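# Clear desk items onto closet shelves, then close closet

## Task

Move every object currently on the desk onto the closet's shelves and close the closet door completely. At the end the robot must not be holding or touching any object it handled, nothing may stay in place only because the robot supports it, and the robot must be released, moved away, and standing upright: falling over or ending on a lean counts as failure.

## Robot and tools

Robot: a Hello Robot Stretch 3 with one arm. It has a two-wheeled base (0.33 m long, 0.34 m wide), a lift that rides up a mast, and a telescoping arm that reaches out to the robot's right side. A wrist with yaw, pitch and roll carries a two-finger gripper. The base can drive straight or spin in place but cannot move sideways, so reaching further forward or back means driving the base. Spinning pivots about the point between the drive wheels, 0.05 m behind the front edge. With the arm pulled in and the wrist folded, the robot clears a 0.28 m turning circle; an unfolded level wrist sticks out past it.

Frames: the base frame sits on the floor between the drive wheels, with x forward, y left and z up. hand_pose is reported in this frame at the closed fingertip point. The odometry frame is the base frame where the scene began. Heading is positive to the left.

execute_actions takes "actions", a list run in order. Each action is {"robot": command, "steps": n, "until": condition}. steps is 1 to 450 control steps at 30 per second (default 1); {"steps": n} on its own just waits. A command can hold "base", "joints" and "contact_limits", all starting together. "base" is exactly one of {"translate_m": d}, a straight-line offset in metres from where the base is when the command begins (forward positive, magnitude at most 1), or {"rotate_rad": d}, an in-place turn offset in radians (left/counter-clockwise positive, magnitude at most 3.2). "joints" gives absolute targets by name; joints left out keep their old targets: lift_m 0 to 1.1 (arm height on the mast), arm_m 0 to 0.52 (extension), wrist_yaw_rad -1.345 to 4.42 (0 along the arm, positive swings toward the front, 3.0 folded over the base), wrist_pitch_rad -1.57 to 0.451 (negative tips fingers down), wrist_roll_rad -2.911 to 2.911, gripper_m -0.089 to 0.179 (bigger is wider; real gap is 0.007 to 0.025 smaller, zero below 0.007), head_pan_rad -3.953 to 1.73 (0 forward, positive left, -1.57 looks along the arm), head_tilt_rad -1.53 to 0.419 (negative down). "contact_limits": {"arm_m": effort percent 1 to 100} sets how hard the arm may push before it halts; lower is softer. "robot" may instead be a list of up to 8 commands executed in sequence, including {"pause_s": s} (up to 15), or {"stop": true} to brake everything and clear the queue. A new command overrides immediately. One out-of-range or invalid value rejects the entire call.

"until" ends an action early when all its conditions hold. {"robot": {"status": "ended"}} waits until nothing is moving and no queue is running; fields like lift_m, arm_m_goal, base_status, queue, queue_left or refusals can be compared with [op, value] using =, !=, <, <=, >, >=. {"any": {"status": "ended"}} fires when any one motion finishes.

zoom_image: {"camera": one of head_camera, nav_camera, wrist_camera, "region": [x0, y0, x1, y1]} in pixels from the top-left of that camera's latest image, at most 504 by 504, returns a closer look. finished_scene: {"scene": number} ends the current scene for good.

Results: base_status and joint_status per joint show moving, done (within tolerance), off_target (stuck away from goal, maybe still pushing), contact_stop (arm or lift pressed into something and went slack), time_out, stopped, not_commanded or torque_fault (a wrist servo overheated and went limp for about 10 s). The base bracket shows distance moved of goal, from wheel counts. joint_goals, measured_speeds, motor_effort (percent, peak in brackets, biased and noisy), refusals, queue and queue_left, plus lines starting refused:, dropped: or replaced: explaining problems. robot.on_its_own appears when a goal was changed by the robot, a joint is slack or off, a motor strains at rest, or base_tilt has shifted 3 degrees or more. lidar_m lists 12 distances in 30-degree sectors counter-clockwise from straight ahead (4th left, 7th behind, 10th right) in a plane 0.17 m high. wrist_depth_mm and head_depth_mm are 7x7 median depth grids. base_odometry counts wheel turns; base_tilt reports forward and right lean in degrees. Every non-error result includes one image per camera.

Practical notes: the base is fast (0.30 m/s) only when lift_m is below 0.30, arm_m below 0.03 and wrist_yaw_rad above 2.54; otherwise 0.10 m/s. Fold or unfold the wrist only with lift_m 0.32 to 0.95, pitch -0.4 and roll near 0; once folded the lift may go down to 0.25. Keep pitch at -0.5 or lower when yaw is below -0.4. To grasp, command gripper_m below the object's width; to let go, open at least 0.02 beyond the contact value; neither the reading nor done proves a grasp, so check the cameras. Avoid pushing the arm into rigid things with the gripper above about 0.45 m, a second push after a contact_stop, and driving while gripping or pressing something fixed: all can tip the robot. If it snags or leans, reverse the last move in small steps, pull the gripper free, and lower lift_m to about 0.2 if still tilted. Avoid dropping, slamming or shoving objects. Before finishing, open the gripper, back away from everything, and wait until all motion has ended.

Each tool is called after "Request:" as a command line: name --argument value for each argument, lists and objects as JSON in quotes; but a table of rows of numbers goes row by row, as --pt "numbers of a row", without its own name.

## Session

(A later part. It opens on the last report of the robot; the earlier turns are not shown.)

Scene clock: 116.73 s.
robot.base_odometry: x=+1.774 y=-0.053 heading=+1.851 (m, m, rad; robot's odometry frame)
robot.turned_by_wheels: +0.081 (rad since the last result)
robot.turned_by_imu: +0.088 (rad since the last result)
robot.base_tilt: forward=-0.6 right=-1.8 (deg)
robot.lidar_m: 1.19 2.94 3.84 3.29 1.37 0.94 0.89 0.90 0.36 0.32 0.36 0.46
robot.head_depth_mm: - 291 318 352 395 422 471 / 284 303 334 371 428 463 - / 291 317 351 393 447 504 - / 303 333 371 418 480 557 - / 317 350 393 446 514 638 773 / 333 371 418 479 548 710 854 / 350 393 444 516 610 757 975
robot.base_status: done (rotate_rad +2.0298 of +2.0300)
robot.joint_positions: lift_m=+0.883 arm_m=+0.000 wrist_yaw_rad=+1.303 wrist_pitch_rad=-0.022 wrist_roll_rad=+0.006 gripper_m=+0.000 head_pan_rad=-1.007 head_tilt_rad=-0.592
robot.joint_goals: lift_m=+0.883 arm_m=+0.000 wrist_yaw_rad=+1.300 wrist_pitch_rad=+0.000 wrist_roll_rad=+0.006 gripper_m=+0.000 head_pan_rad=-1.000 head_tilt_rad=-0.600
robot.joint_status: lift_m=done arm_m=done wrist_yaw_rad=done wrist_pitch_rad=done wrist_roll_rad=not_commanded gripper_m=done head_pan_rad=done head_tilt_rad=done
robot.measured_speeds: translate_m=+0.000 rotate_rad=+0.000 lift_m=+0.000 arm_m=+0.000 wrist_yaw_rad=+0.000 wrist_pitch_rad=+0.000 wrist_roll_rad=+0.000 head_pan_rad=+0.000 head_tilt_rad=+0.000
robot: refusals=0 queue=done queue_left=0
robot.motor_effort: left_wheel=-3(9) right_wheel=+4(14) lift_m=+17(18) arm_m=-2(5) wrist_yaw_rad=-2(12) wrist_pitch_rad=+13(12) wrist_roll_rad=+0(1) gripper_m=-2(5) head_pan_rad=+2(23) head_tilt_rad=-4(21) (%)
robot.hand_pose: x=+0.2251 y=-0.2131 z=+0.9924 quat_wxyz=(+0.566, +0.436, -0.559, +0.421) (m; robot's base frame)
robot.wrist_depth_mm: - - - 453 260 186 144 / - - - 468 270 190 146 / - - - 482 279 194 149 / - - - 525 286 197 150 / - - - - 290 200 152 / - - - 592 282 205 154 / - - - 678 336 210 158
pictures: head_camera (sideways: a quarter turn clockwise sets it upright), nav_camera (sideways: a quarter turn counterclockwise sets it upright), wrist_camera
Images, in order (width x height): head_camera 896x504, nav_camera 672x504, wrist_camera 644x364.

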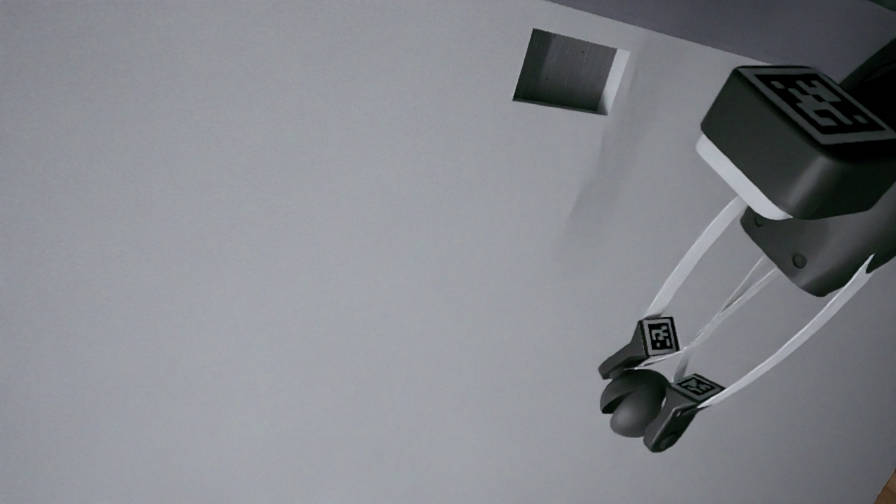

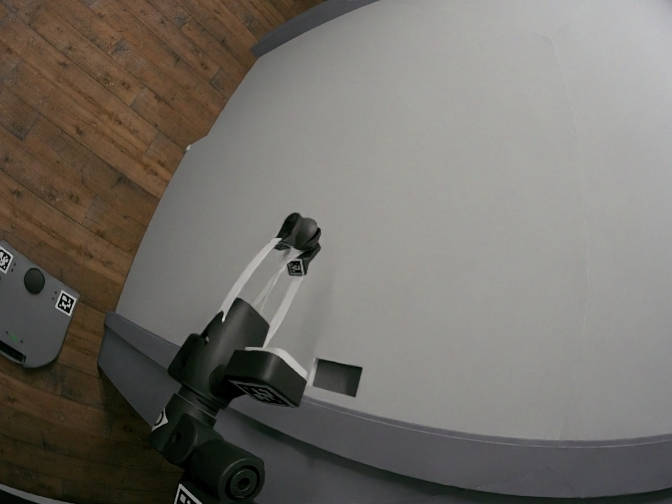

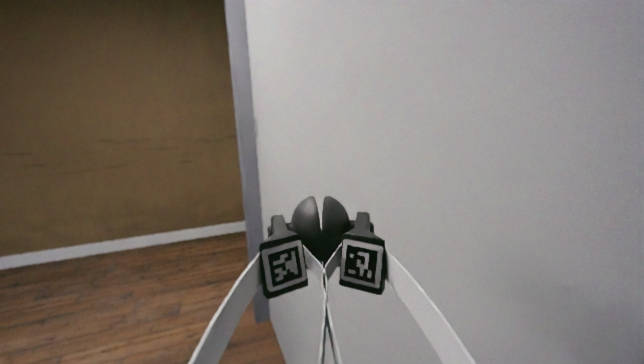

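Request:
execute_actions --actions '[{"robot":{"base":{"translate_m":-0.09},"joints":{"wrist_yaw_rad":1.0}},"steps":200,"until":{"robot":{"status":"ended"}}}]'

Scene clock: 122.13 s.
robot.base_odometry: x=+1.799 y=-0.139 heading=+1.851 (m, m, rad; robot's odometry frame)
robot.turned_by_wheels: +0.000 (rad since the last result)
robot.turned_by_imu: +0.000 (rad since the last result)
robot.base_tilt: forward=-0.6 right=-1.8 (deg)
robot.lidar_m: 1.21 3.06 3.89 3.31 1.24 0.85 0.80 0.81 1.05 0.34 0.34 0.48
robot.head_depth_mm: - - 299 336 384 421 - / 287 290 311 345 389 428 - / 297 326 360 400 448 506 - / 310 342 381 429 476 571 698 / 325 361 403 459 530 633 777 / 341 380 429 490 576 695 874 / 359 403 457 529 628 776 1008
robot.base_status: done (translate_m -0.0900 of -0.0900)
robot.joint_positions: lift_m=+0.883 arm_m=+0.000 wrist_yaw_rad=+1.003 wrist_pitch_rad=-0.022 wrist_roll_rad=+0.006 gripper_m=+0.000 head_pan_rad=-1.007 head_tilt_rad=-0.592
robot.joint_goals: lift_m=+0.883 arm_m=+0.000 wrist_yaw_rad=+1.000 wrist_pitch_rad=+0.000 wrist_roll_rad=+0.006 gripper_m=+0.000 head_pan_rad=-1.000 head_tilt_rad=-0.600
robot.joint_status: lift_m=done arm_m=done wrist_yaw_rad=done wrist_pitch_rad=done wrist_roll_rad=not_commanded gripper_m=done head_pan_rad=done head_tilt_rad=done
robot.measured_speeds: translate_m=+0.000 rotate_rad=+0.000 lift_m=+0.000 arm_m=+0.000 wrist_yaw_rad=+0.000 wrist_pitch_rad=+0.000 wrist_roll_rad=+0.000 head_pan_rad=+0.000 head_tilt_rad=+0.000
robot: refusals=0 queue=done queue_left=0
robot.motor_effort: left_wheel=-3(10) right_wheel=+4(5) lift_m=+18(18) arm_m=-2(1) wrist_yaw_rad=-2(2) wrist_pitch_rad=+13(13) wrist_roll_rad=-1(1) gripper_m=-2(2) head_pan_rad=+3(4) head_tilt_rad=-3(3) (%)
robot.hand_pose: x=+0.1941 y=-0.2829 z=+0.9925 quat_wxyz=(+0.622, +0.348, -0.618, +0.332) (m; robot's base frame)
robot.wrist_depth_mm: - 941 357 234 173 111 92 / - - 372 243 179 114 94 / - - 404 256 186 117 96 / - - 436 263 201 120 98 / - - 484 - 208 123 101 / - - 592 297 195 126 105 / - - 498 315 221 130 108
pictures: head_camera (sideways: a quarter turn clockwise sets it upright), nav_camera (sideways: a quarter turn counterclockwise sets it upright), wrist_camera
Images, in order (width x height): head_camera 896x504, nav_camera 672x504, wrist_camera 644x364.

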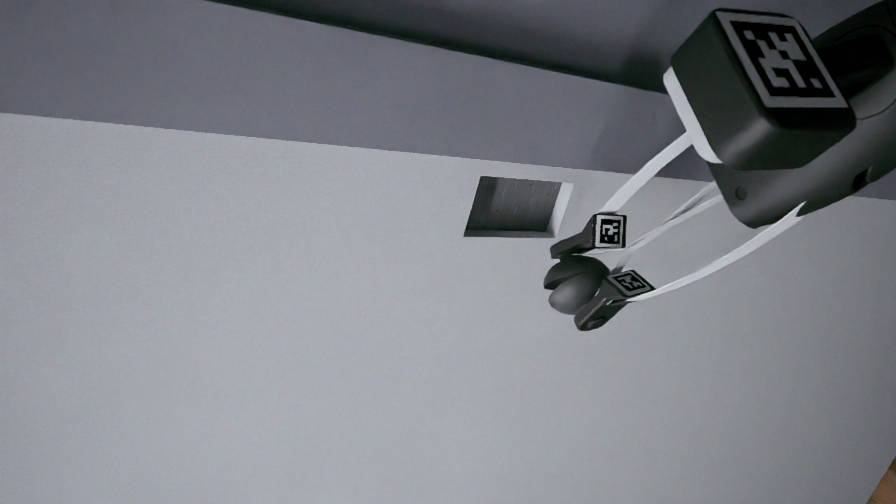

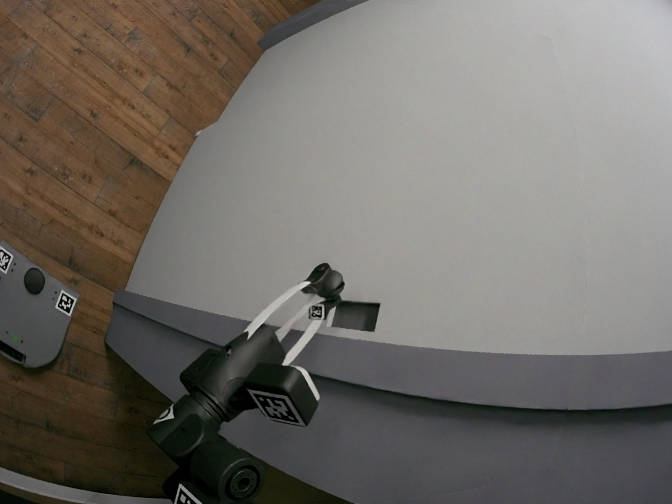

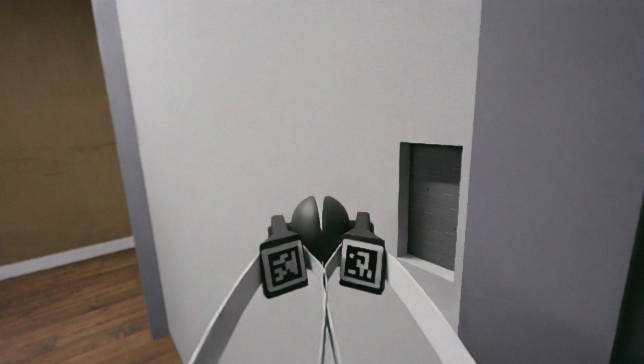

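Request:
execute_actions --actions '[{"robot":[{"joints":{"wrist_yaw_rad":0.9,"lift_m":0.89}},{"joints":{"arm_m":0.07},"contact_limits":{"arm_m":12}}],"steps":200,"until":{"robot":{"status":"ended"}}}]'

Scene clock: 129.30 s.
robot.base_odometry: x=+1.799 y=-0.139 heading=+1.851 (m, m, rad; robot's odometry frame)
robot.turned_by_wheels: +0.000 (rad since the last result)
robot.turned_by_imu: +0.068 (rad since the last result)
robot.base_tilt: forward=-0.6 right=-1.9 (deg)
robot.lidar_m: 1.49 3.06 3.86 3.29 1.17 0.84 0.81 0.83 0.36 0.33 0.34 0.51
robot.head_depth_mm: 887 452 304 334 360 - 531 / 296 330 372 411 441 493 542 / 311 340 377 420 485 563 669 / 328 361 402 447 530 607 732 / 346 384 430 490 567 676 833 / 367 409 463 533 622 759 966 / 390 439 499 581 697 866 1142
robot.base_status: done (translate_m -0.0900 of -0.0900)
robot.joint_positions: lift_m=+0.890 arm_m=+0.069 wrist_yaw_rad=+0.973 wrist_pitch_rad=-0.015 wrist_roll_rad=+0.006 gripper_m=+0.000 head_pan_rad=-1.007 head_tilt_rad=-0.593
robot.joint_goals: lift_m=+0.890 arm_m=+0.070 wrist_yaw_rad=+0.900 wrist_pitch_rad=+0.000 wrist_roll_rad=+0.006 gripper_m=+0.000 head_pan_rad=-1.000 head_tilt_rad=-0.600
robot.joint_status: lift_m=done arm_m=done wrist_yaw_rad=done wrist_pitch_rad=done wrist_roll_rad=not_commanded gripper_m=done head_pan_rad=done head_tilt_rad=done
robot.measured_speeds: translate_m=+0.000 rotate_rad=+0.000 lift_m=+0.000 arm_m=+0.000 wrist_yaw_rad=+0.000 wrist_pitch_rad=+0.000 wrist_roll_rad=+0.000 head_pan_rad=+0.000 head_tilt_rad=+0.000
robot: refusals=0 queue=done queue_left=0
robot.on_its_own: wrist_yaw_rad is at rest, and its effort (-46) is outside its rest range (-12 to +12)
robot.motor_effort: left_wheel=+4(10) right_wheel=-2(11) lift_m=+41(40) arm_m=+10(12) wrist_yaw_rad=-46(55) wrist_pitch_rad=+9(23) wrist_roll_rad=+0(0) gripper_m=-10(10) head_pan_rad=+1(2) head_tilt_rad=-2(3) (%)
robot.contact_limits: arm_m 12 (drawing in: default 15, maximum 25; extending or still: default 22, maximum 35)
robot.hand_pose: x=+0.1900 y=-0.3578 z=+1.0003 quat_wxyz=(+0.626, +0.336, -0.624, +0.325) (m; robot's base frame)
robot.wrist_depth_mm: - 611 242 150 113 57 48 / - - 256 156 116 58 48 / - - 274 163 119 59 49 / - - 297 172 123 61 49 / - - 353 - 129 62 51 / - - 447 201 131 64 51 / - - 342 193 139 66 52
pictures: head_camera (sideways: a quarter turn clockwise sets it upright), nav_camera (sideways: a quarter turn counterclockwise sets it upright), wrist_camera
Images, in order (width x height): head_camera 896x504, nav_camera 672x504, wrist_camera 644x364.

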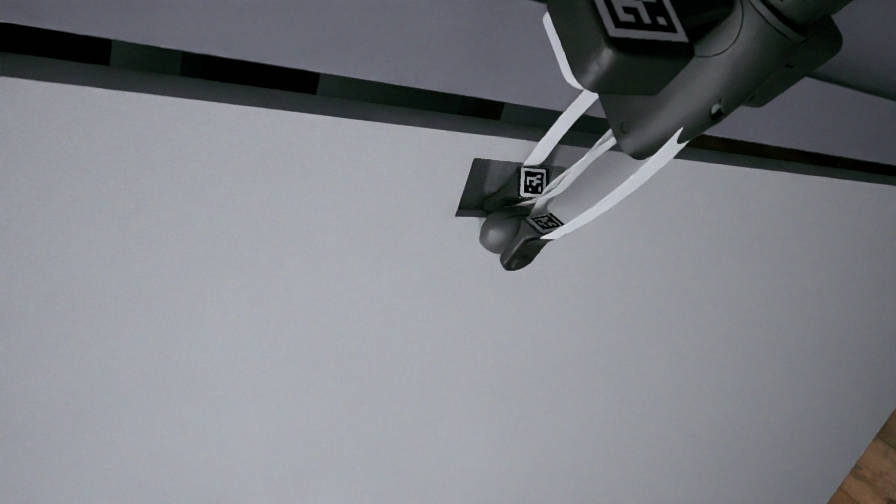

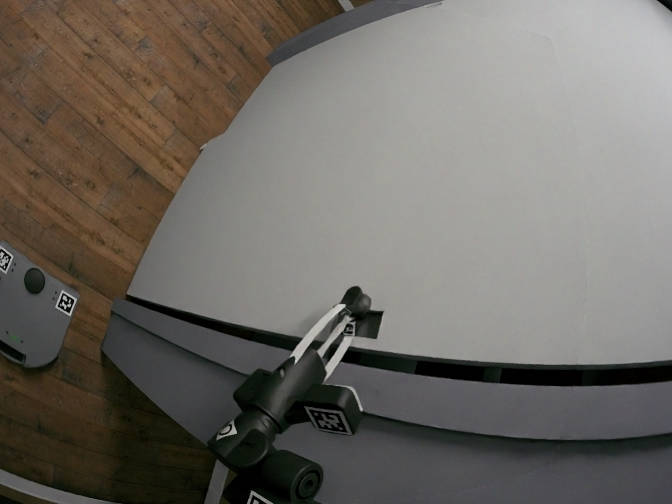

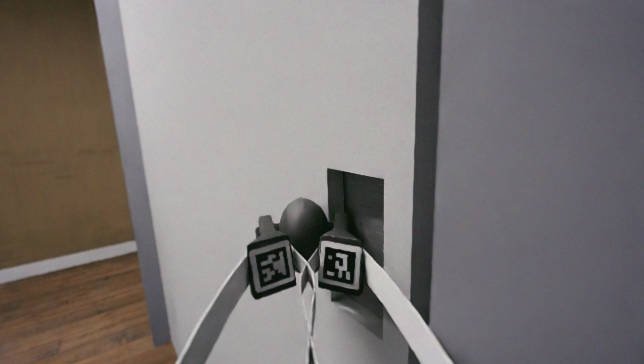

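Door cracked open; right finger in the pull. Relieve the yaw and drive.

Request:
execute_actions --actions '[{"robot":{"base":{"translate_m":0.15},"joints":{"wrist_yaw_rad":0.97,"arm_m":0.06}},"steps":200,"until":{"robot":{"status":"ended"}}}]'

Scene clock: 137.57 s.
robot.base_odometry: x=+1.757 y=+0.005 heading=+1.851 (m, m, rad; robot's odometry frame)
robot.turned_by_wheels: +0.000 (rad since the last result)
robot.turned_by_imu: -0.017 (rad since the last result)
robot.base_tilt: forward=-0.6 right=-1.8 (deg)
robot.lidar_m: 1.38 2.91 3.88 3.30 1.40 1.00 0.95 0.98 0.35 0.33 0.38 0.49
robot.head_depth_mm: 887 764 1036 826 1226 - 1177 / 293 328 387 793 1180 - 1218 / 301 330 364 408 472 561 708 / 316 348 388 436 515 588 713 / 333 370 414 470 547 650 802 / 352 393 444 508 599 725 921 / 373 419 478 556 664 826 1096
robot.base_status: done (translate_m +0.1500 of +0.1500)
robot.joint_positions: lift_m=+0.890 arm_m=+0.060 wrist_yaw_rad=+1.029 wrist_pitch_rad=-0.012 wrist_roll_rad=+0.006 gripper_m=+0.000 head_pan_rad=-1.007 head_tilt_rad=-0.593
robot.joint_goals: lift_m=+0.890 arm_m=+0.060 wrist_yaw_rad=+1.017 wrist_pitch_rad=+0.000 wrist_roll_rad=+0.006 gripper_m=+0.000 head_pan_rad=-1.000 head_tilt_rad=-0.600
robot.joint_status: lift_m=done arm_m=done wrist_yaw_rad=off_target wrist_pitch_rad=done wrist_roll_rad=not_commanded gripper_m=done head_pan_rad=done head_tilt_rad=done
robot.measured_speeds: translate_m=+0.000 rotate_rad=+0.000 lift_m=+0.000 arm_m=+0.000 wrist_yaw_rad=+0.000 wrist_pitch_rad=+0.000 wrist_roll_rad=+0.000 head_pan_rad=+0.000 head_tilt_rad=+0.000
robot: refusals=0 queue=dropped queue_left=0
robot.on_its_own: wrist_yaw_rad is held at +1.017, not at your +0.970, by its stall guard, which is not easing now
robot.motor_effort: left_wheel=+0(8) right_wheel=+1(25) lift_m=+40(41) arm_m=+3(10) wrist_yaw_rad=-8(47) wrist_pitch_rad=+7(9) wrist_roll_rad=-1(0) gripper_m=-4(10) head_pan_rad=+2(3) head_tilt_rad=-3(2) (%)
robot.hand_pose: x=+0.1978 y=-0.3369 z=+1.0012 quat_wxyz=(+0.616, +0.352, -0.615, +0.343) (m; robot's base frame)
robot.wrist_depth_mm: - - 275 164 117 351 329 / - - 296 171 121 457 585 / - - 321 178 124 719 621 / - - 342 186 128 729 622 / - - 403 - 133 528 564 / - - 506 213 137 429 395 / - - 389 216 148 760 655
pictures: head_camera (sideways: a quarter turn clockwise sets it upright), nav_camera (sideways: a quarter turn counterclockwise sets it upright), wrist_camera
Images, in order (width x height): head_camera 896x504, nav_camera 672x504, wrist_camera 644x364.

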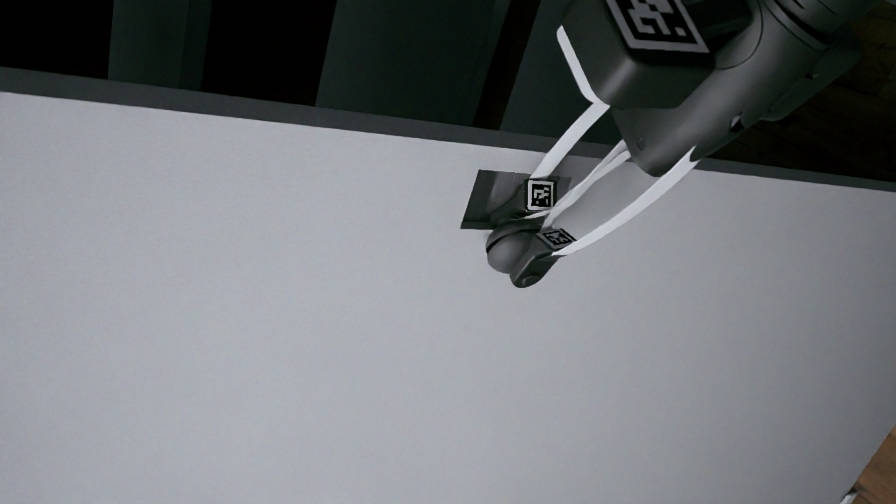

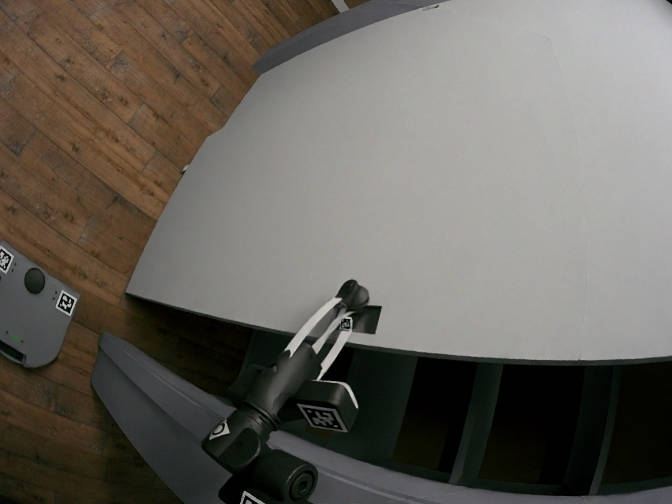

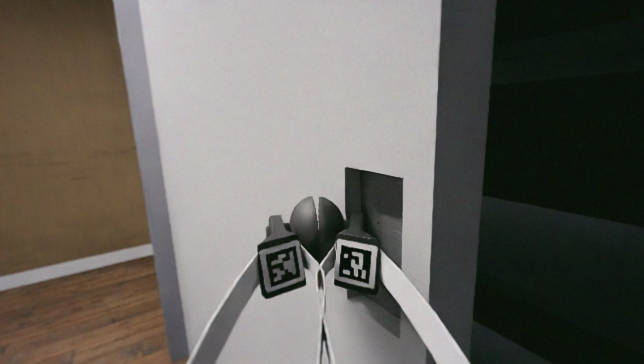

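Working (it was a latch). Continue.

Request:
execute_actions --actions '[{"robot":{"base":{"translate_m":0.42},"joints":{"wrist_yaw_rad":1.03}},"steps":300,"until":{"robot":{"status":"ended"}}}]'

Scene clock: 144.43 s.
robot.base_odometry: x=+1.641 y=+0.409 heading=+1.851 (m, m, rad; robot's odometry frame)
robot.turned_by_wheels: +0.000 (rad since the last result)
robot.turned_by_imu: +0.005 (rad since the last result)
robot.base_tilt: forward=-0.6 right=-1.7 (deg)
robot.lidar_m: 1.09 2.47 3.33 3.29 2.02 1.44 1.37 0.56 0.64 1.06 0.37 0.48
robot.head_depth_mm: 876 683 1025 797 1218 - 1170 / 317 619 1033 859 1173 - 1224 / 290 316 351 396 469 561 1169 / 303 334 372 416 497 567 682 / 319 354 397 452 527 624 770 / 338 377 426 491 576 700 886 / 358 403 459 534 637 793 1051
robot.base_status: done (translate_m +0.4200 of +0.4200)
robot.joint_positions: lift_m=+0.890 arm_m=+0.060 wrist_yaw_rad=+1.086 wrist_pitch_rad=-0.012 wrist_roll_rad=+0.006 gripper_m=+0.000 head_pan_rad=-1.007 head_tilt_rad=-0.593
robot.joint_goals: lift_m=+0.890 arm_m=+0.060 wrist_yaw_rad=+1.074 wrist_pitch_rad=+0.000 wrist_roll_rad=+0.006 gripper_m=+0.000 head_pan_rad=-1.000 head_tilt_rad=-0.600
robot.joint_status: lift_m=done arm_m=done wrist_yaw_rad=done wrist_pitch_rad=done wrist_roll_rad=not_commanded gripper_m=done head_pan_rad=done head_tilt_rad=done
robot.measured_speeds: translate_m=+0.000 rotate_rad=+0.000 lift_m=+0.000 arm_m=+0.000 wrist_yaw_rad=+0.000 wrist_pitch_rad=+0.000 wrist_roll_rad=+0.000 head_pan_rad=+0.000 head_tilt_rad=+0.000
robot: refusals=0 queue=done queue_left=0
robot.on_its_own: wrist_yaw_rad is held at +1.074, not at your +1.030, by its stall guard, which is not easing now
robot.motor_effort: left_wheel=-2(4) right_wheel=+7(20) lift_m=+41(40) arm_m=+2(3) wrist_yaw_rad=-8(17) wrist_pitch_rad=+6(7) wrist_roll_rad=+0(1) gripper_m=-4(5) head_pan_rad=+2(3) head_tilt_rad=-3(3) (%)
robot.hand_pose: x=+0.2050 y=-0.3242 z=+1.0012 quat_wxyz=(+0.606, +0.370, -0.605, +0.360) (m; robot's base frame)
robot.wrist_depth_mm: - - 309 165 114 367 336 / - - 330 172 118 458 583 / - - 360 181 121 740 631 / - - 399 187 126 744 631 / - - 489 - 130 530 554 / - - 633 216 135 432 396 / - - 455 221 145 773 636
pictures: head_camera (sideways: a quarter turn clockwise sets it upright), nav_camera (sideways: a quarter turn counterclockwise sets it upright), wrist_camera
Images, in order (width x height): head_camera 896x504, nav_camera 672x504, wrist_camera 644x364.

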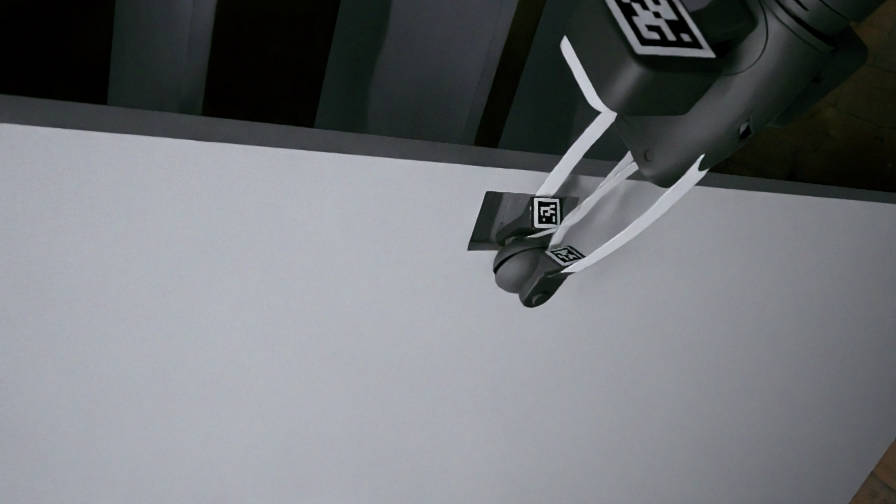

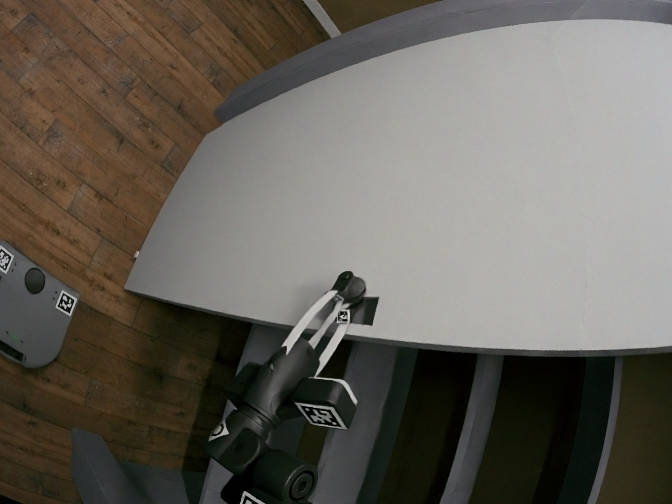

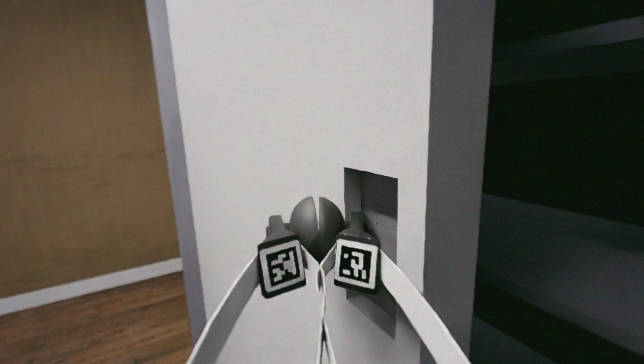

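Request:
execute_actions --actions '[{"robot":[{"base":{"translate_m":-0.02},"joints":{"arm_m":0.0,"wrist_yaw_rad":1.2}},{"joints":{"wrist_yaw_rad":1.57,"wrist_pitch_rad":-0.4}},{"joints":{"wrist_yaw_rad":3.0,"head_pan_rad":-1.57,"head_tilt_rad":-0.5}},{"base":{"rotate_rad":-0.05}},{"base":{"translate_m":-0.35}}],"steps":450,"until":{"robot":{"status":"ended"}}}]'

Scene clock: 160.10 s.
robot.base_odometry: x=+1.727 y=+0.049 heading=+1.801 (m, m, rad; robot's odometry frame)
robot.turned_by_wheels: -0.050 (rad since the last result)
robot.turned_by_imu: -0.052 (rad since the last result)
robot.base_tilt: forward=-0.6 right=-1.7 (deg)
robot.lidar_m: 1.09 2.83 3.65 3.31 1.56 1.07 1.00 1.02 0.36 0.35 1.12 0.63
robot.head_depth_mm: - 290 316 353 405 470 - / 309 302 325 356 390 442 490 / 870 782 933 806 515 539 562 / 907 885 1082 915 1218 1044 1370 / 898 889 1077 921 1224 1045 1373 / 895 889 1061 920 1180 1017 1341 / 886 889 1052 915 1182 1019 1301
robot.base_status: done (translate_m -0.3500 of -0.3500)
robot.joint_positions: lift_m=+0.890 arm_m=+0.000 wrist_yaw_rad=+2.997 wrist_pitch_rad=-0.412 wrist_roll_rad=+0.006 gripper_m=+0.000 head_pan_rad=-1.563 head_tilt_rad=-0.507
robot.joint_goals: lift_m=+0.890 arm_m=+0.000 wrist_yaw_rad=+3.000 wrist_pitch_rad=-0.400 wrist_roll_rad=+0.006 gripper_m=+0.000 head_pan_rad=-1.570 head_tilt_rad=-0.500
robot.joint_status: lift_m=done arm_m=done wrist_yaw_rad=done wrist_pitch_rad=done wrist_roll_rad=not_commanded gripper_m=done head_pan_rad=done head_tilt_rad=done
robot.measured_speeds: translate_m=+0.000 rotate_rad=+0.000 lift_m=+0.000 arm_m=+0.000 wrist_yaw_rad=+0.000 wrist_pitch_rad=+0.000 wrist_roll_rad=+0.000 head_pan_rad=+0.000 head_tilt_rad=+0.000
robot: refusals=0 queue=done queue_left=0
robot.motor_effort: left_wheel=+3(7) right_wheel=-4(8) lift_m=+41(40) arm_m=-1(1) wrist_yaw_rad=+1(8) wrist_pitch_rad=+7(9) wrist_roll_rad=+0(0) gripper_m=-3(4) head_pan_rad=-2(23) head_tilt_rad=+2(9) (%)
robot.hand_pose: x=+0.0111 y=+0.0775 z=+0.9035 quat_wxyz=(+0.195, +0.702, +0.094, +0.678) (m; robot's base frame)
robot.wrist_depth_mm: - - - - - - - / - - - - - - - / - - - - - - - / - - - - - - - / - - - - - - - / - - - - - - - / - - - - - - -
pictures: head_camera (sideways: a quarter turn clockwise sets it upright), nav_camera (sideways: a quarter turn counterclockwise sets it upright), wrist_camera
Images, in order (width x height): head_camera 896x504, nav_camera 672x504, wrist_camera 644x364.

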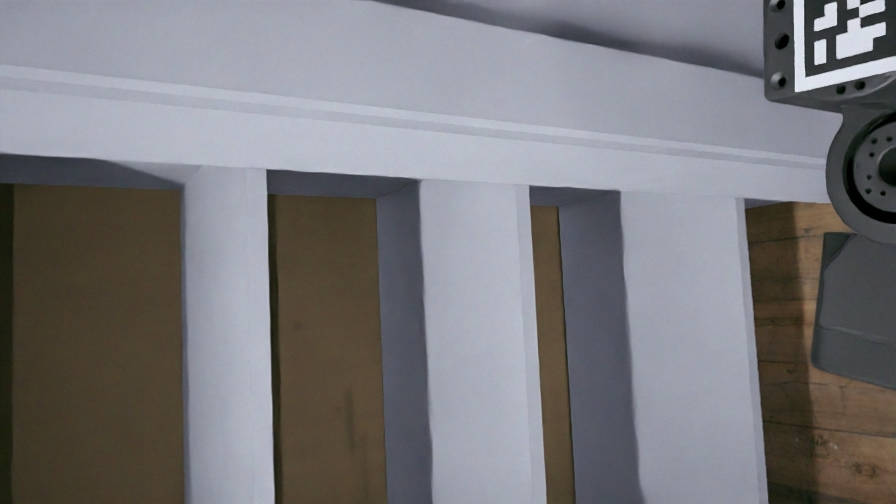

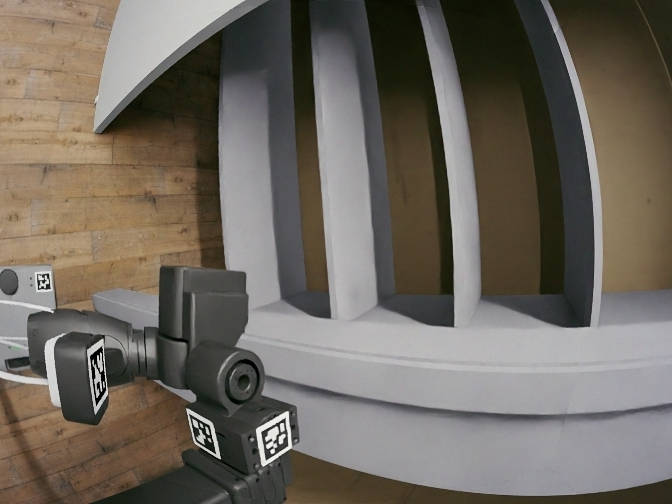

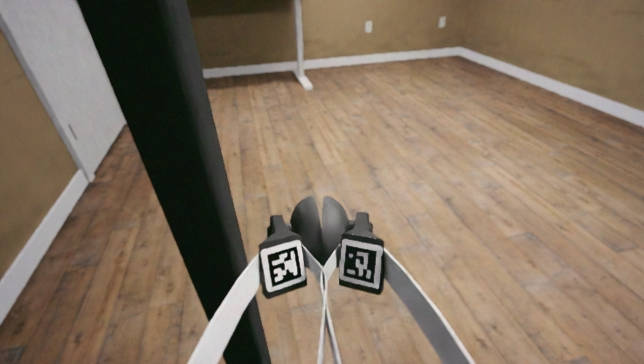

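Request:
execute_actions --actions '[{"robot":[{"joints":{"lift_m":0.25}},{"base":{"rotate_rad":1.571}},{"base":{"translate_m":1.0}},{"base":{"translate_m":1.0}},{"base":{"translate_m":0.2}},{"base":{"rotate_rad":1.571},"joints":{"lift_m":0.9,"head_tilt_rad":-0.7}},{"joints":{"wrist_yaw_rad":0.0,"gripper_m":0.12}}],"steps":450,"until":{"robot":{"status":"ended"}}},{"steps":450,"until":{"robot":{"status":"ended"}}}]'

Scene clock: 197.03 s.
robot.base_odometry: x=-0.415 y=-0.454 heading=-1.340 (m, m, rad; robot's odometry frame)
robot.turned_by_wheels: +3.142 (rad since the last result)
robot.turned_by_imu: +3.170 (rad since the last result)
robot.base_tilt: forward=-0.6 right=-1.7 (deg)
robot.lidar_m: 1.15 1.17 1.56 2.55 2.62 2.75 2.60 2.25 1.12 1.48 1.31 1.20
robot.head_depth_mm: 1280 937 1180 1842 1701 - - / 1266 928 1266 1780 1540 - - / 1261 924 1615 1850 - - - / 1246 924 1614 1833 1741 - 1171 / 1240 931 1585 1798 1566 1374 1192 / 1242 928 1581 1802 1605 1358 1188 / 1227 923 1565 1803 1625 1371 1186
robot.base_status: done (rotate_rad +1.5708 of +1.5710)
robot.joint_positions: lift_m=+0.900 arm_m=+0.000 wrist_yaw_rad=+0.003 wrist_pitch_rad=-0.414 wrist_roll_rad=+0.006 gripper_m=+0.120 head_pan_rad=-1.563 head_tilt_rad=-0.692
robot.joint_goals: lift_m=+0.900 arm_m=+0.000 wrist_yaw_rad=+0.000 wrist_pitch_rad=-0.400 wrist_roll_rad=+0.006 gripper_m=+0.120 head_pan_rad=-1.570 head_tilt_rad=-0.700
robot.joint_status: lift_m=done arm_m=done wrist_yaw_rad=moving wrist_pitch_rad=done wrist_roll_rad=not_commanded gripper_m=done head_pan_rad=done head_tilt_rad=done
robot.measured_speeds: translate_m=+0.000 rotate_rad=+0.000 lift_m=+0.000 arm_m=+0.000 wrist_yaw_rad=-0.010 wrist_pitch_rad=+0.000 wrist_roll_rad=+0.000 head_pan_rad=+0.000 head_tilt_rad=+0.000
robot: refusals=0 queue=running queue_left=0
robot.motor_effort: left_wheel=-4(12) right_wheel=+3(11) lift_m=+43(43) arm_m=-2(1) wrist_yaw_rad=+0(2) wrist_pitch_rad=+8(8) wrist_roll_rad=+0(1) gripper_m=+1(97) head_pan_rad=-1(2) head_tilt_rad=-3(16) (%)
robot.hand_pose: x=-0.0208 y=-0.3702 z=+0.9131 quat_wxyz=(+0.690, +0.146, -0.693, -0.145) (m; robot's base frame)
robot.wrist_depth_mm: 549 546 528 492 479 463 461 / - - - - - - - / - - - - - - - / - - - - - - - / - - - - - - - / - - - - - - - / - - - - - - -
pictures: head_camera (sideways: a quarter turn clockwise sets it upright), nav_camera (sideways: a quarter turn counterclockwise sets it upright), wrist_camera
Images, in order (width x height): head_camera 896x504, nav_camera 672x504, wrist_camera 644x364.

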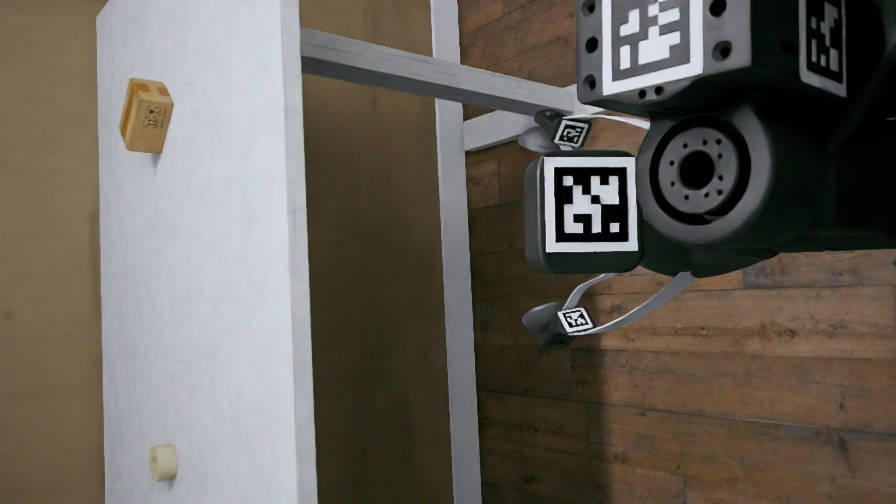

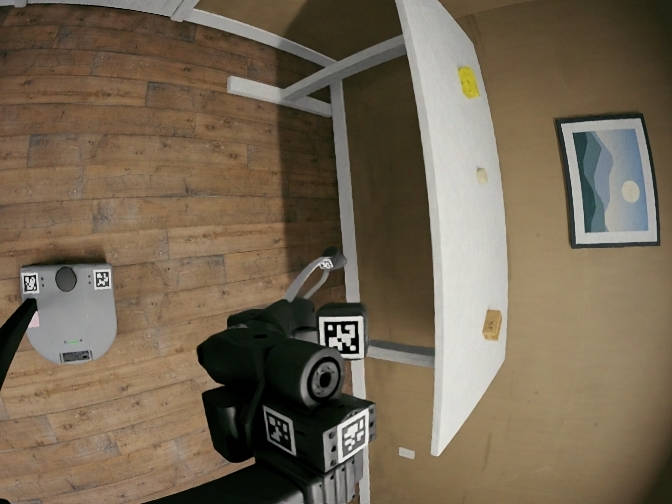

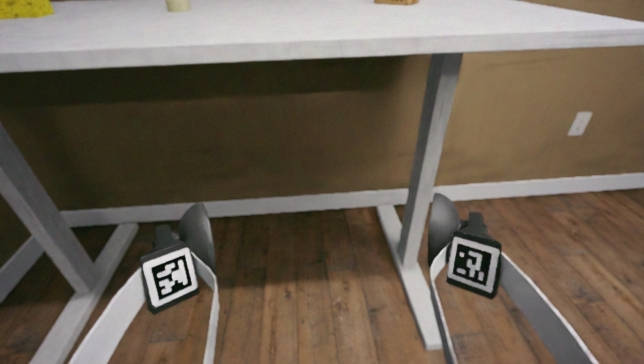

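Request:
execute_actions --actions '[{"robot":[{"joints":{"lift_m":1.09,"wrist_pitch_rad":0.0}},{"base":{"rotate_rad":-1.571}},{"base":{"translate_m":0.22}},{"base":{"rotate_rad":1.571}},{"base":{"translate_m":-0.2},"joints":{"arm_m":0.15,"wrist_pitch_rad":-0.5}}],"steps":450,"until":{"robot":{"status":"ended"}}},{"steps":300,"until":{"robot":{"status":"ended"}}}]'

Scene clock: 222.20 s.
robot.base_odometry: x=-0.675 y=-0.309 heading=-1.340 (m, m, rad; robot's odometry frame)
robot.turned_by_wheels: +0.000 (rad since the last result)
robot.turned_by_imu: +0.002 (rad since the last result)
robot.base_tilt: forward=-0.5 right=-1.8 (deg)
robot.lidar_m: 1.36 1.39 1.85 2.78 2.85 2.53 2.40 1.94 1.35 0.86 1.31 1.31
robot.head_depth_mm: - 838 665 1655 1621 1368 1191 / - 835 664 1632 1600 1367 1188 / - - 639 1102 1441 1340 1189 / 1105 1044 641 1592 1609 1375 1195 / 1082 981 664 1596 1630 1372 1193 / 1071 925 661 1565 1614 1358 1189 / 1065 926 665 1555 1610 1372 1189
robot.base_status: done (translate_m -0.2000 of -0.2000)
robot.joint_positions: lift_m=+1.090 arm_m=+0.150 wrist_yaw_rad=+0.002 wrist_pitch_rad=-0.511 wrist_roll_rad=+0.006 gripper_m=+0.120 head_pan_rad=-1.563 head_tilt_rad=-0.692
robot.joint_goals: lift_m=+1.090 arm_m=+0.150 wrist_yaw_rad=+0.000 wrist_pitch_rad=-0.500 wrist_roll_rad=+0.006 gripper_m=+0.120 head_pan_rad=-1.570 head_tilt_rad=-0.700
robot.joint_status: lift_m=done arm_m=done wrist_yaw_rad=done wrist_pitch_rad=done wrist_roll_rad=not_commanded gripper_m=done head_pan_rad=done head_tilt_rad=done
robot.measured_speeds: translate_m=+0.000 rotate_rad=+0.000 lift_m=+0.000 arm_m=+0.000 wrist_yaw_rad=+0.000 wrist_pitch_rad=+0.000 wrist_roll_rad=+0.000 head_pan_rad=+0.000 head_tilt_rad=+0.000
robot: refusals=0 queue=done queue_left=0
robot.motor_effort: left_wheel=-3(8) right_wheel=+3(7) lift_m=+42(45) arm_m=+3(5) wrist_yaw_rad=-2(0) wrist_pitch_rad=+6(13) wrist_roll_rad=+0(1) gripper_m=+1(0) head_pan_rad=-1(1) head_tilt_rad=-3(3) (%)
robot.hand_pose: x=-0.0212 y=-0.5063 z=+1.0818 quat_wxyz=(+0.682, +0.179, -0.686, -0.179) (m; robot's base frame)
robot.wrist_depth_mm: 740 761 782 816 801 842 845 / 662 650 664 656 646 956 953 / 495 505 503 492 484 - - / 410 409 401 405 403 393 - / 340 347 336 341 335 333 357 / 294 301 292 289 290 282 285 / 259 257 256 256 260 264 270
pictures: head_camera (sideways: a quarter turn clockwise sets it upright), nav_camera (sideways: a quarter turn counterclockwise sets it upright), wrist_camera
Images, in order (width x height): head_camera 896x504, nav_camera 672x504, wrist_camera 644x364.

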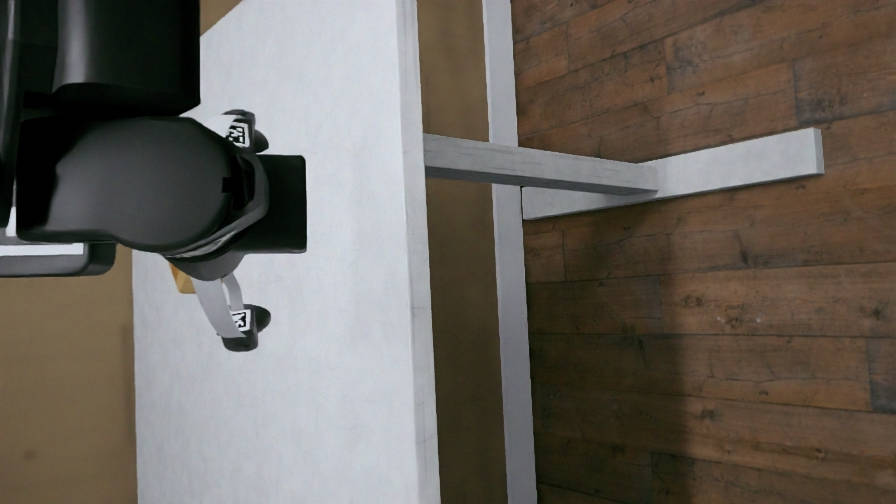

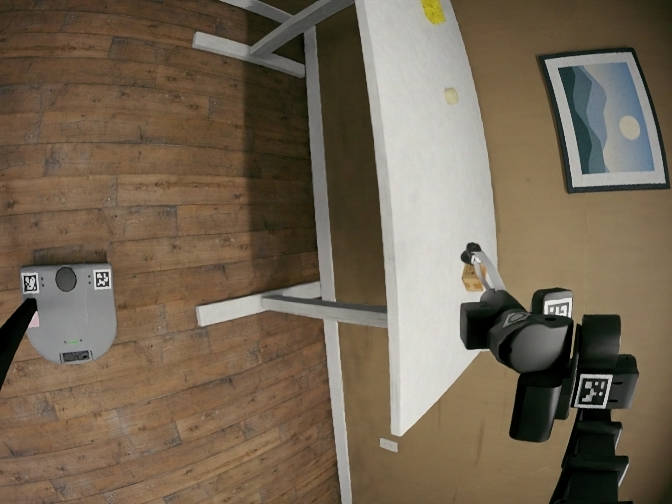

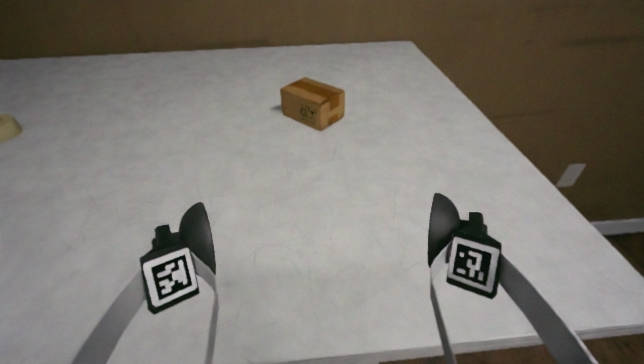

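Request:
execute_actions --actions '[{"robot":{"joints":{"lift_m":1.0,"arm_m":0.4,"gripper_m":0.175}},"steps":300,"until":{"robot":{"status":"ended"}}}]'

Scene clock: 229.03 s.
robot.base_odometry: x=-0.675 y=-0.309 heading=-1.340 (m, m, rad; robot's odometry frame)
robot.turned_by_wheels: +0.000 (rad since the last result)
robot.turned_by_imu: +0.001 (rad since the last result)
robot.base_tilt: forward=-0.5 right=-1.7 (deg)
robot.lidar_m: 1.36 1.39 1.85 2.78 2.84 2.53 2.39 1.94 1.35 0.86 1.31 1.31
robot.head_depth_mm: 1062 829 665 1643 1610 1379 1192 / - 873 663 1629 1607 1370 1184 / - - 666 1104 1445 1343 1180 / 1056 831 664 1603 1626 1364 1183 / 1079 951 664 1592 1617 1362 1192 / 1077 924 664 1559 1607 1371 1195 / 1065 923 661 1537 1612 1366 1186
robot.base_status: done (translate_m -0.2000 of -0.2000)
robot.joint_positions: lift_m=+1.000 arm_m=+0.400 wrist_yaw_rad=+0.002 wrist_pitch_rad=-0.512 wrist_roll_rad=+0.006 gripper_m=+0.175 head_pan_rad=-1.563 head_tilt_rad=-0.692
robot.joint_goals: lift_m=+1.000 arm_m=+0.400 wrist_yaw_rad=+0.000 wrist_pitch_rad=-0.500 wrist_roll_rad=+0.006 gripper_m=+0.175 head_pan_rad=-1.570 head_tilt_rad=-0.700
robot.joint_status: lift_m=done arm_m=done wrist_yaw_rad=done wrist_pitch_rad=done wrist_roll_rad=not_commanded gripper_m=done head_pan_rad=done head_tilt_rad=done
robot.measured_speeds: translate_m=+0.000 rotate_rad=+0.000 lift_m=+0.000 arm_m=+0.000 wrist_yaw_rad=+0.000 wrist_pitch_rad=+0.000 wrist_roll_rad=+0.000 head_pan_rad=+0.000 head_tilt_rad=+0.000
robot: refusals=0 queue=done queue_left=0
robot.motor_effort: left_wheel=-4(4) right_wheel=+3(3) lift_m=+17(37) arm_m=+3(5) wrist_yaw_rad=-2(2) wrist_pitch_rad=+7(7) wrist_roll_rad=+0(0) gripper_m=+1(98) head_pan_rad=-2(1) head_tilt_rad=-3(4) (%)
robot.hand_pose: x=-0.0212 y=-0.7562 z=+0.9926 quat_wxyz=(+0.682, +0.179, -0.686, -0.179) (m; robot's base frame)
robot.wrist_depth_mm: 530 537 562 568 574 605 625 / 450 443 432 427 424 452 664 / 335 333 317 241 325 319 720 / 271 267 265 244 260 262 262 / 226 233 224 223 221 228 219 / 200 188 191 191 190 184 191 / 166 170 169 168 167 167 166
pictures: head_camera (sideways: a quarter turn clockwise sets it upright), nav_camera (sideways: a quarter turn counterclockwise sets it upright), wrist_camera
Images, in order (width x height): head_camera 896x504, nav_camera 672x504, wrist_camera 644x364.

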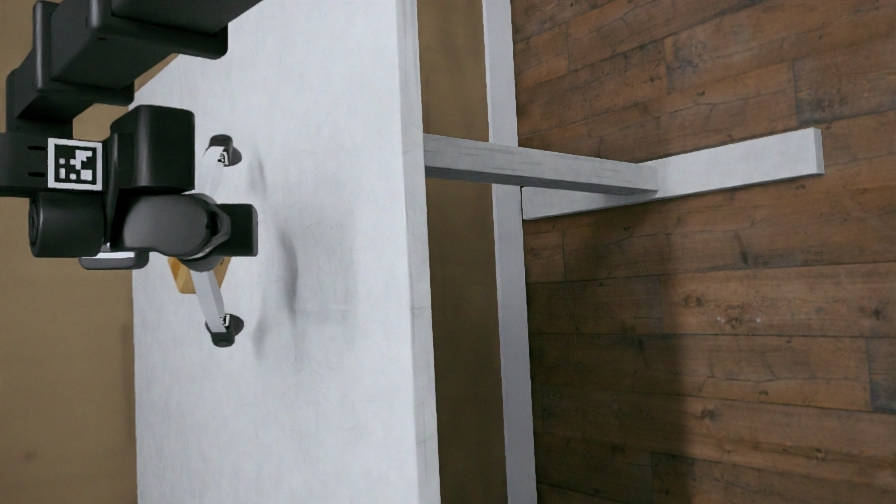

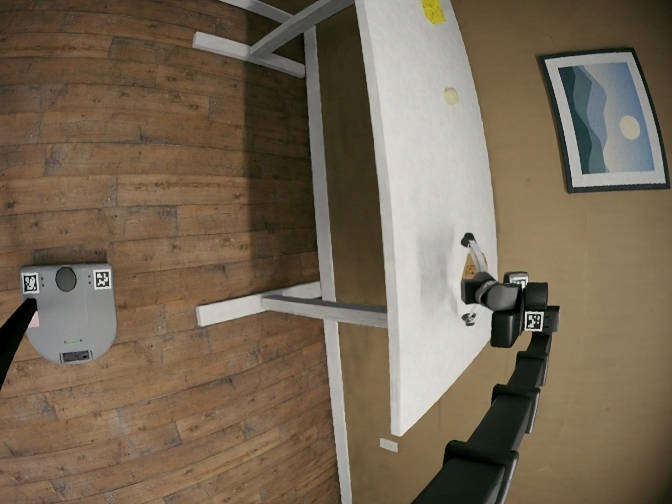

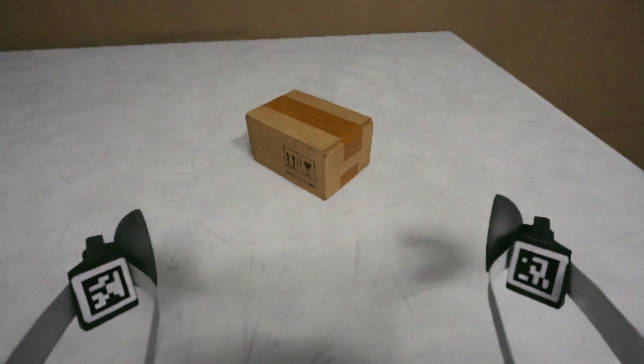

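Request:
execute_actions --actions '[{"robot":[{"joints":{"lift_m":0.983,"arm_m":0.5}},{"joints":{"gripper_m":0.04}},{"pause_s":1},{"joints":{"lift_m":1.05}}],"steps":300,"until":{"robot":{"status":"ended"}}}]'

Scene clock: 241.77 s.
robot.base_odometry: x=-0.675 y=-0.309 heading=-1.340 (m, m, rad; robot's odometry frame)
robot.turned_by_wheels: +0.000 (rad since the last result)
robot.turned_by_imu: +0.001 (rad since the last result)
robot.base_tilt: forward=-0.6 right=-1.7 (deg)
robot.lidar_m: 1.36 1.39 1.84 2.78 2.84 2.53 2.39 1.94 1.35 0.86 1.31 1.30
robot.head_depth_mm: 1146 1189 667 1648 1614 1374 1188 / 1121 928 667 1616 1625 1373 1191 / 1128 927 664 1086 1440 1347 1190 / - 833 667 1594 1624 1374 1192 / 1075 922 665 1600 1629 1381 1187 / 1067 919 663 1556 1603 1364 1189 / 1071 924 664 1554 1630 1372 1186
robot.base_status: done (translate_m -0.2000 of -0.2000)
robot.joint_positions: lift_m=+1.049 arm_m=+0.500 wrist_yaw_rad=+0.002 wrist_pitch_rad=-0.520 wrist_roll_rad=+0.006 gripper_m=+0.041 head_pan_rad=-1.563 head_tilt_rad=-0.692
robot.joint_goals: lift_m=+1.050 arm_m=+0.500 wrist_yaw_rad=+0.000 wrist_pitch_rad=-0.500 wrist_roll_rad=+0.006 gripper_m=+0.040 head_pan_rad=-1.570 head_tilt_rad=-0.700
robot.joint_status: lift_m=done arm_m=done wrist_yaw_rad=done wrist_pitch_rad=done wrist_roll_rad=not_commanded gripper_m=done head_pan_rad=done head_tilt_rad=done
robot.measured_speeds: translate_m=+0.000 rotate_rad=+0.000 lift_m=+0.000 arm_m=+0.000 wrist_yaw_rad=+0.000 wrist_pitch_rad=+0.000 wrist_roll_rad=+0.000 head_pan_rad=+0.000 head_tilt_rad=+0.000
robot: refusals=0 queue=done queue_left=0
robot.motor_effort: left_wheel=-3(4) right_wheel=+3(3) lift_m=+43(43) arm_m=+3(5) wrist_yaw_rad=-2(2) wrist_pitch_rad=+12(12) wrist_roll_rad=+0(1) gripper_m=-14(100) head_pan_rad=-2(2) head_tilt_rad=-2(3) (%)
robot.hand_pose: x=-0.0212 y=-0.8550 z=+1.0399 quat_wxyz=(+0.682, +0.182, -0.685, -0.182) (m; robot's base frame)
robot.wrist_depth_mm: 453 462 482 483 502 509 518 / 492 497 508 514 522 564 583 / 416 422 412 407 405 426 666 / 340 335 208 164 335 325 736 / 283 282 282 152 280 278 275 / 245 244 239 230 234 240 238 / 214 215 213 213 212 212 210
pictures: head_camera (sideways: a quarter turn clockwise sets it upright), nav_camera (sideways: a quarter turn counterclockwise sets it upright), wrist_camera
Images, in order (width x height): head_camera 896x504, nav_camera 672x504, wrist_camera 644x364.

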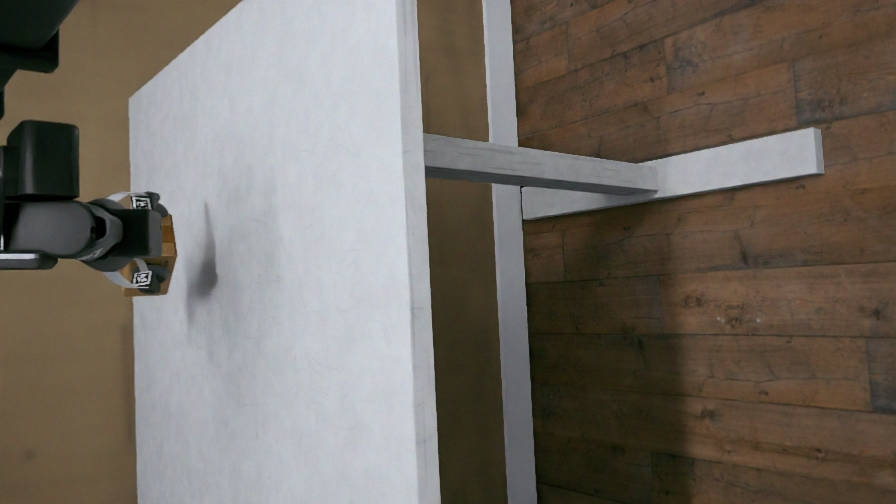

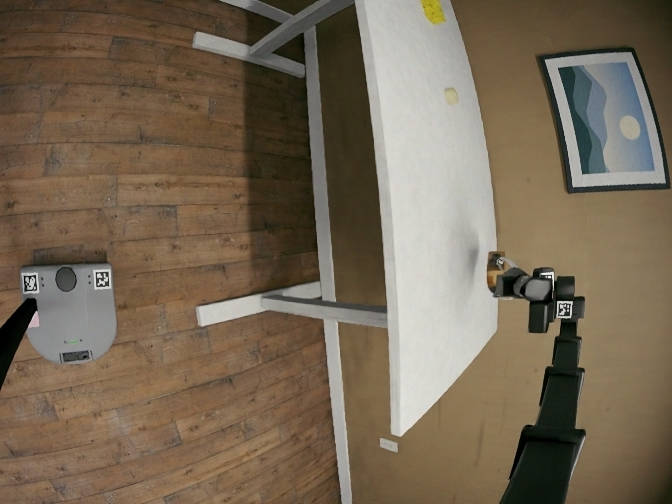

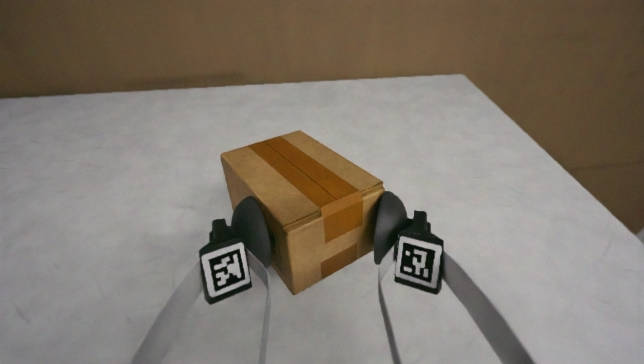

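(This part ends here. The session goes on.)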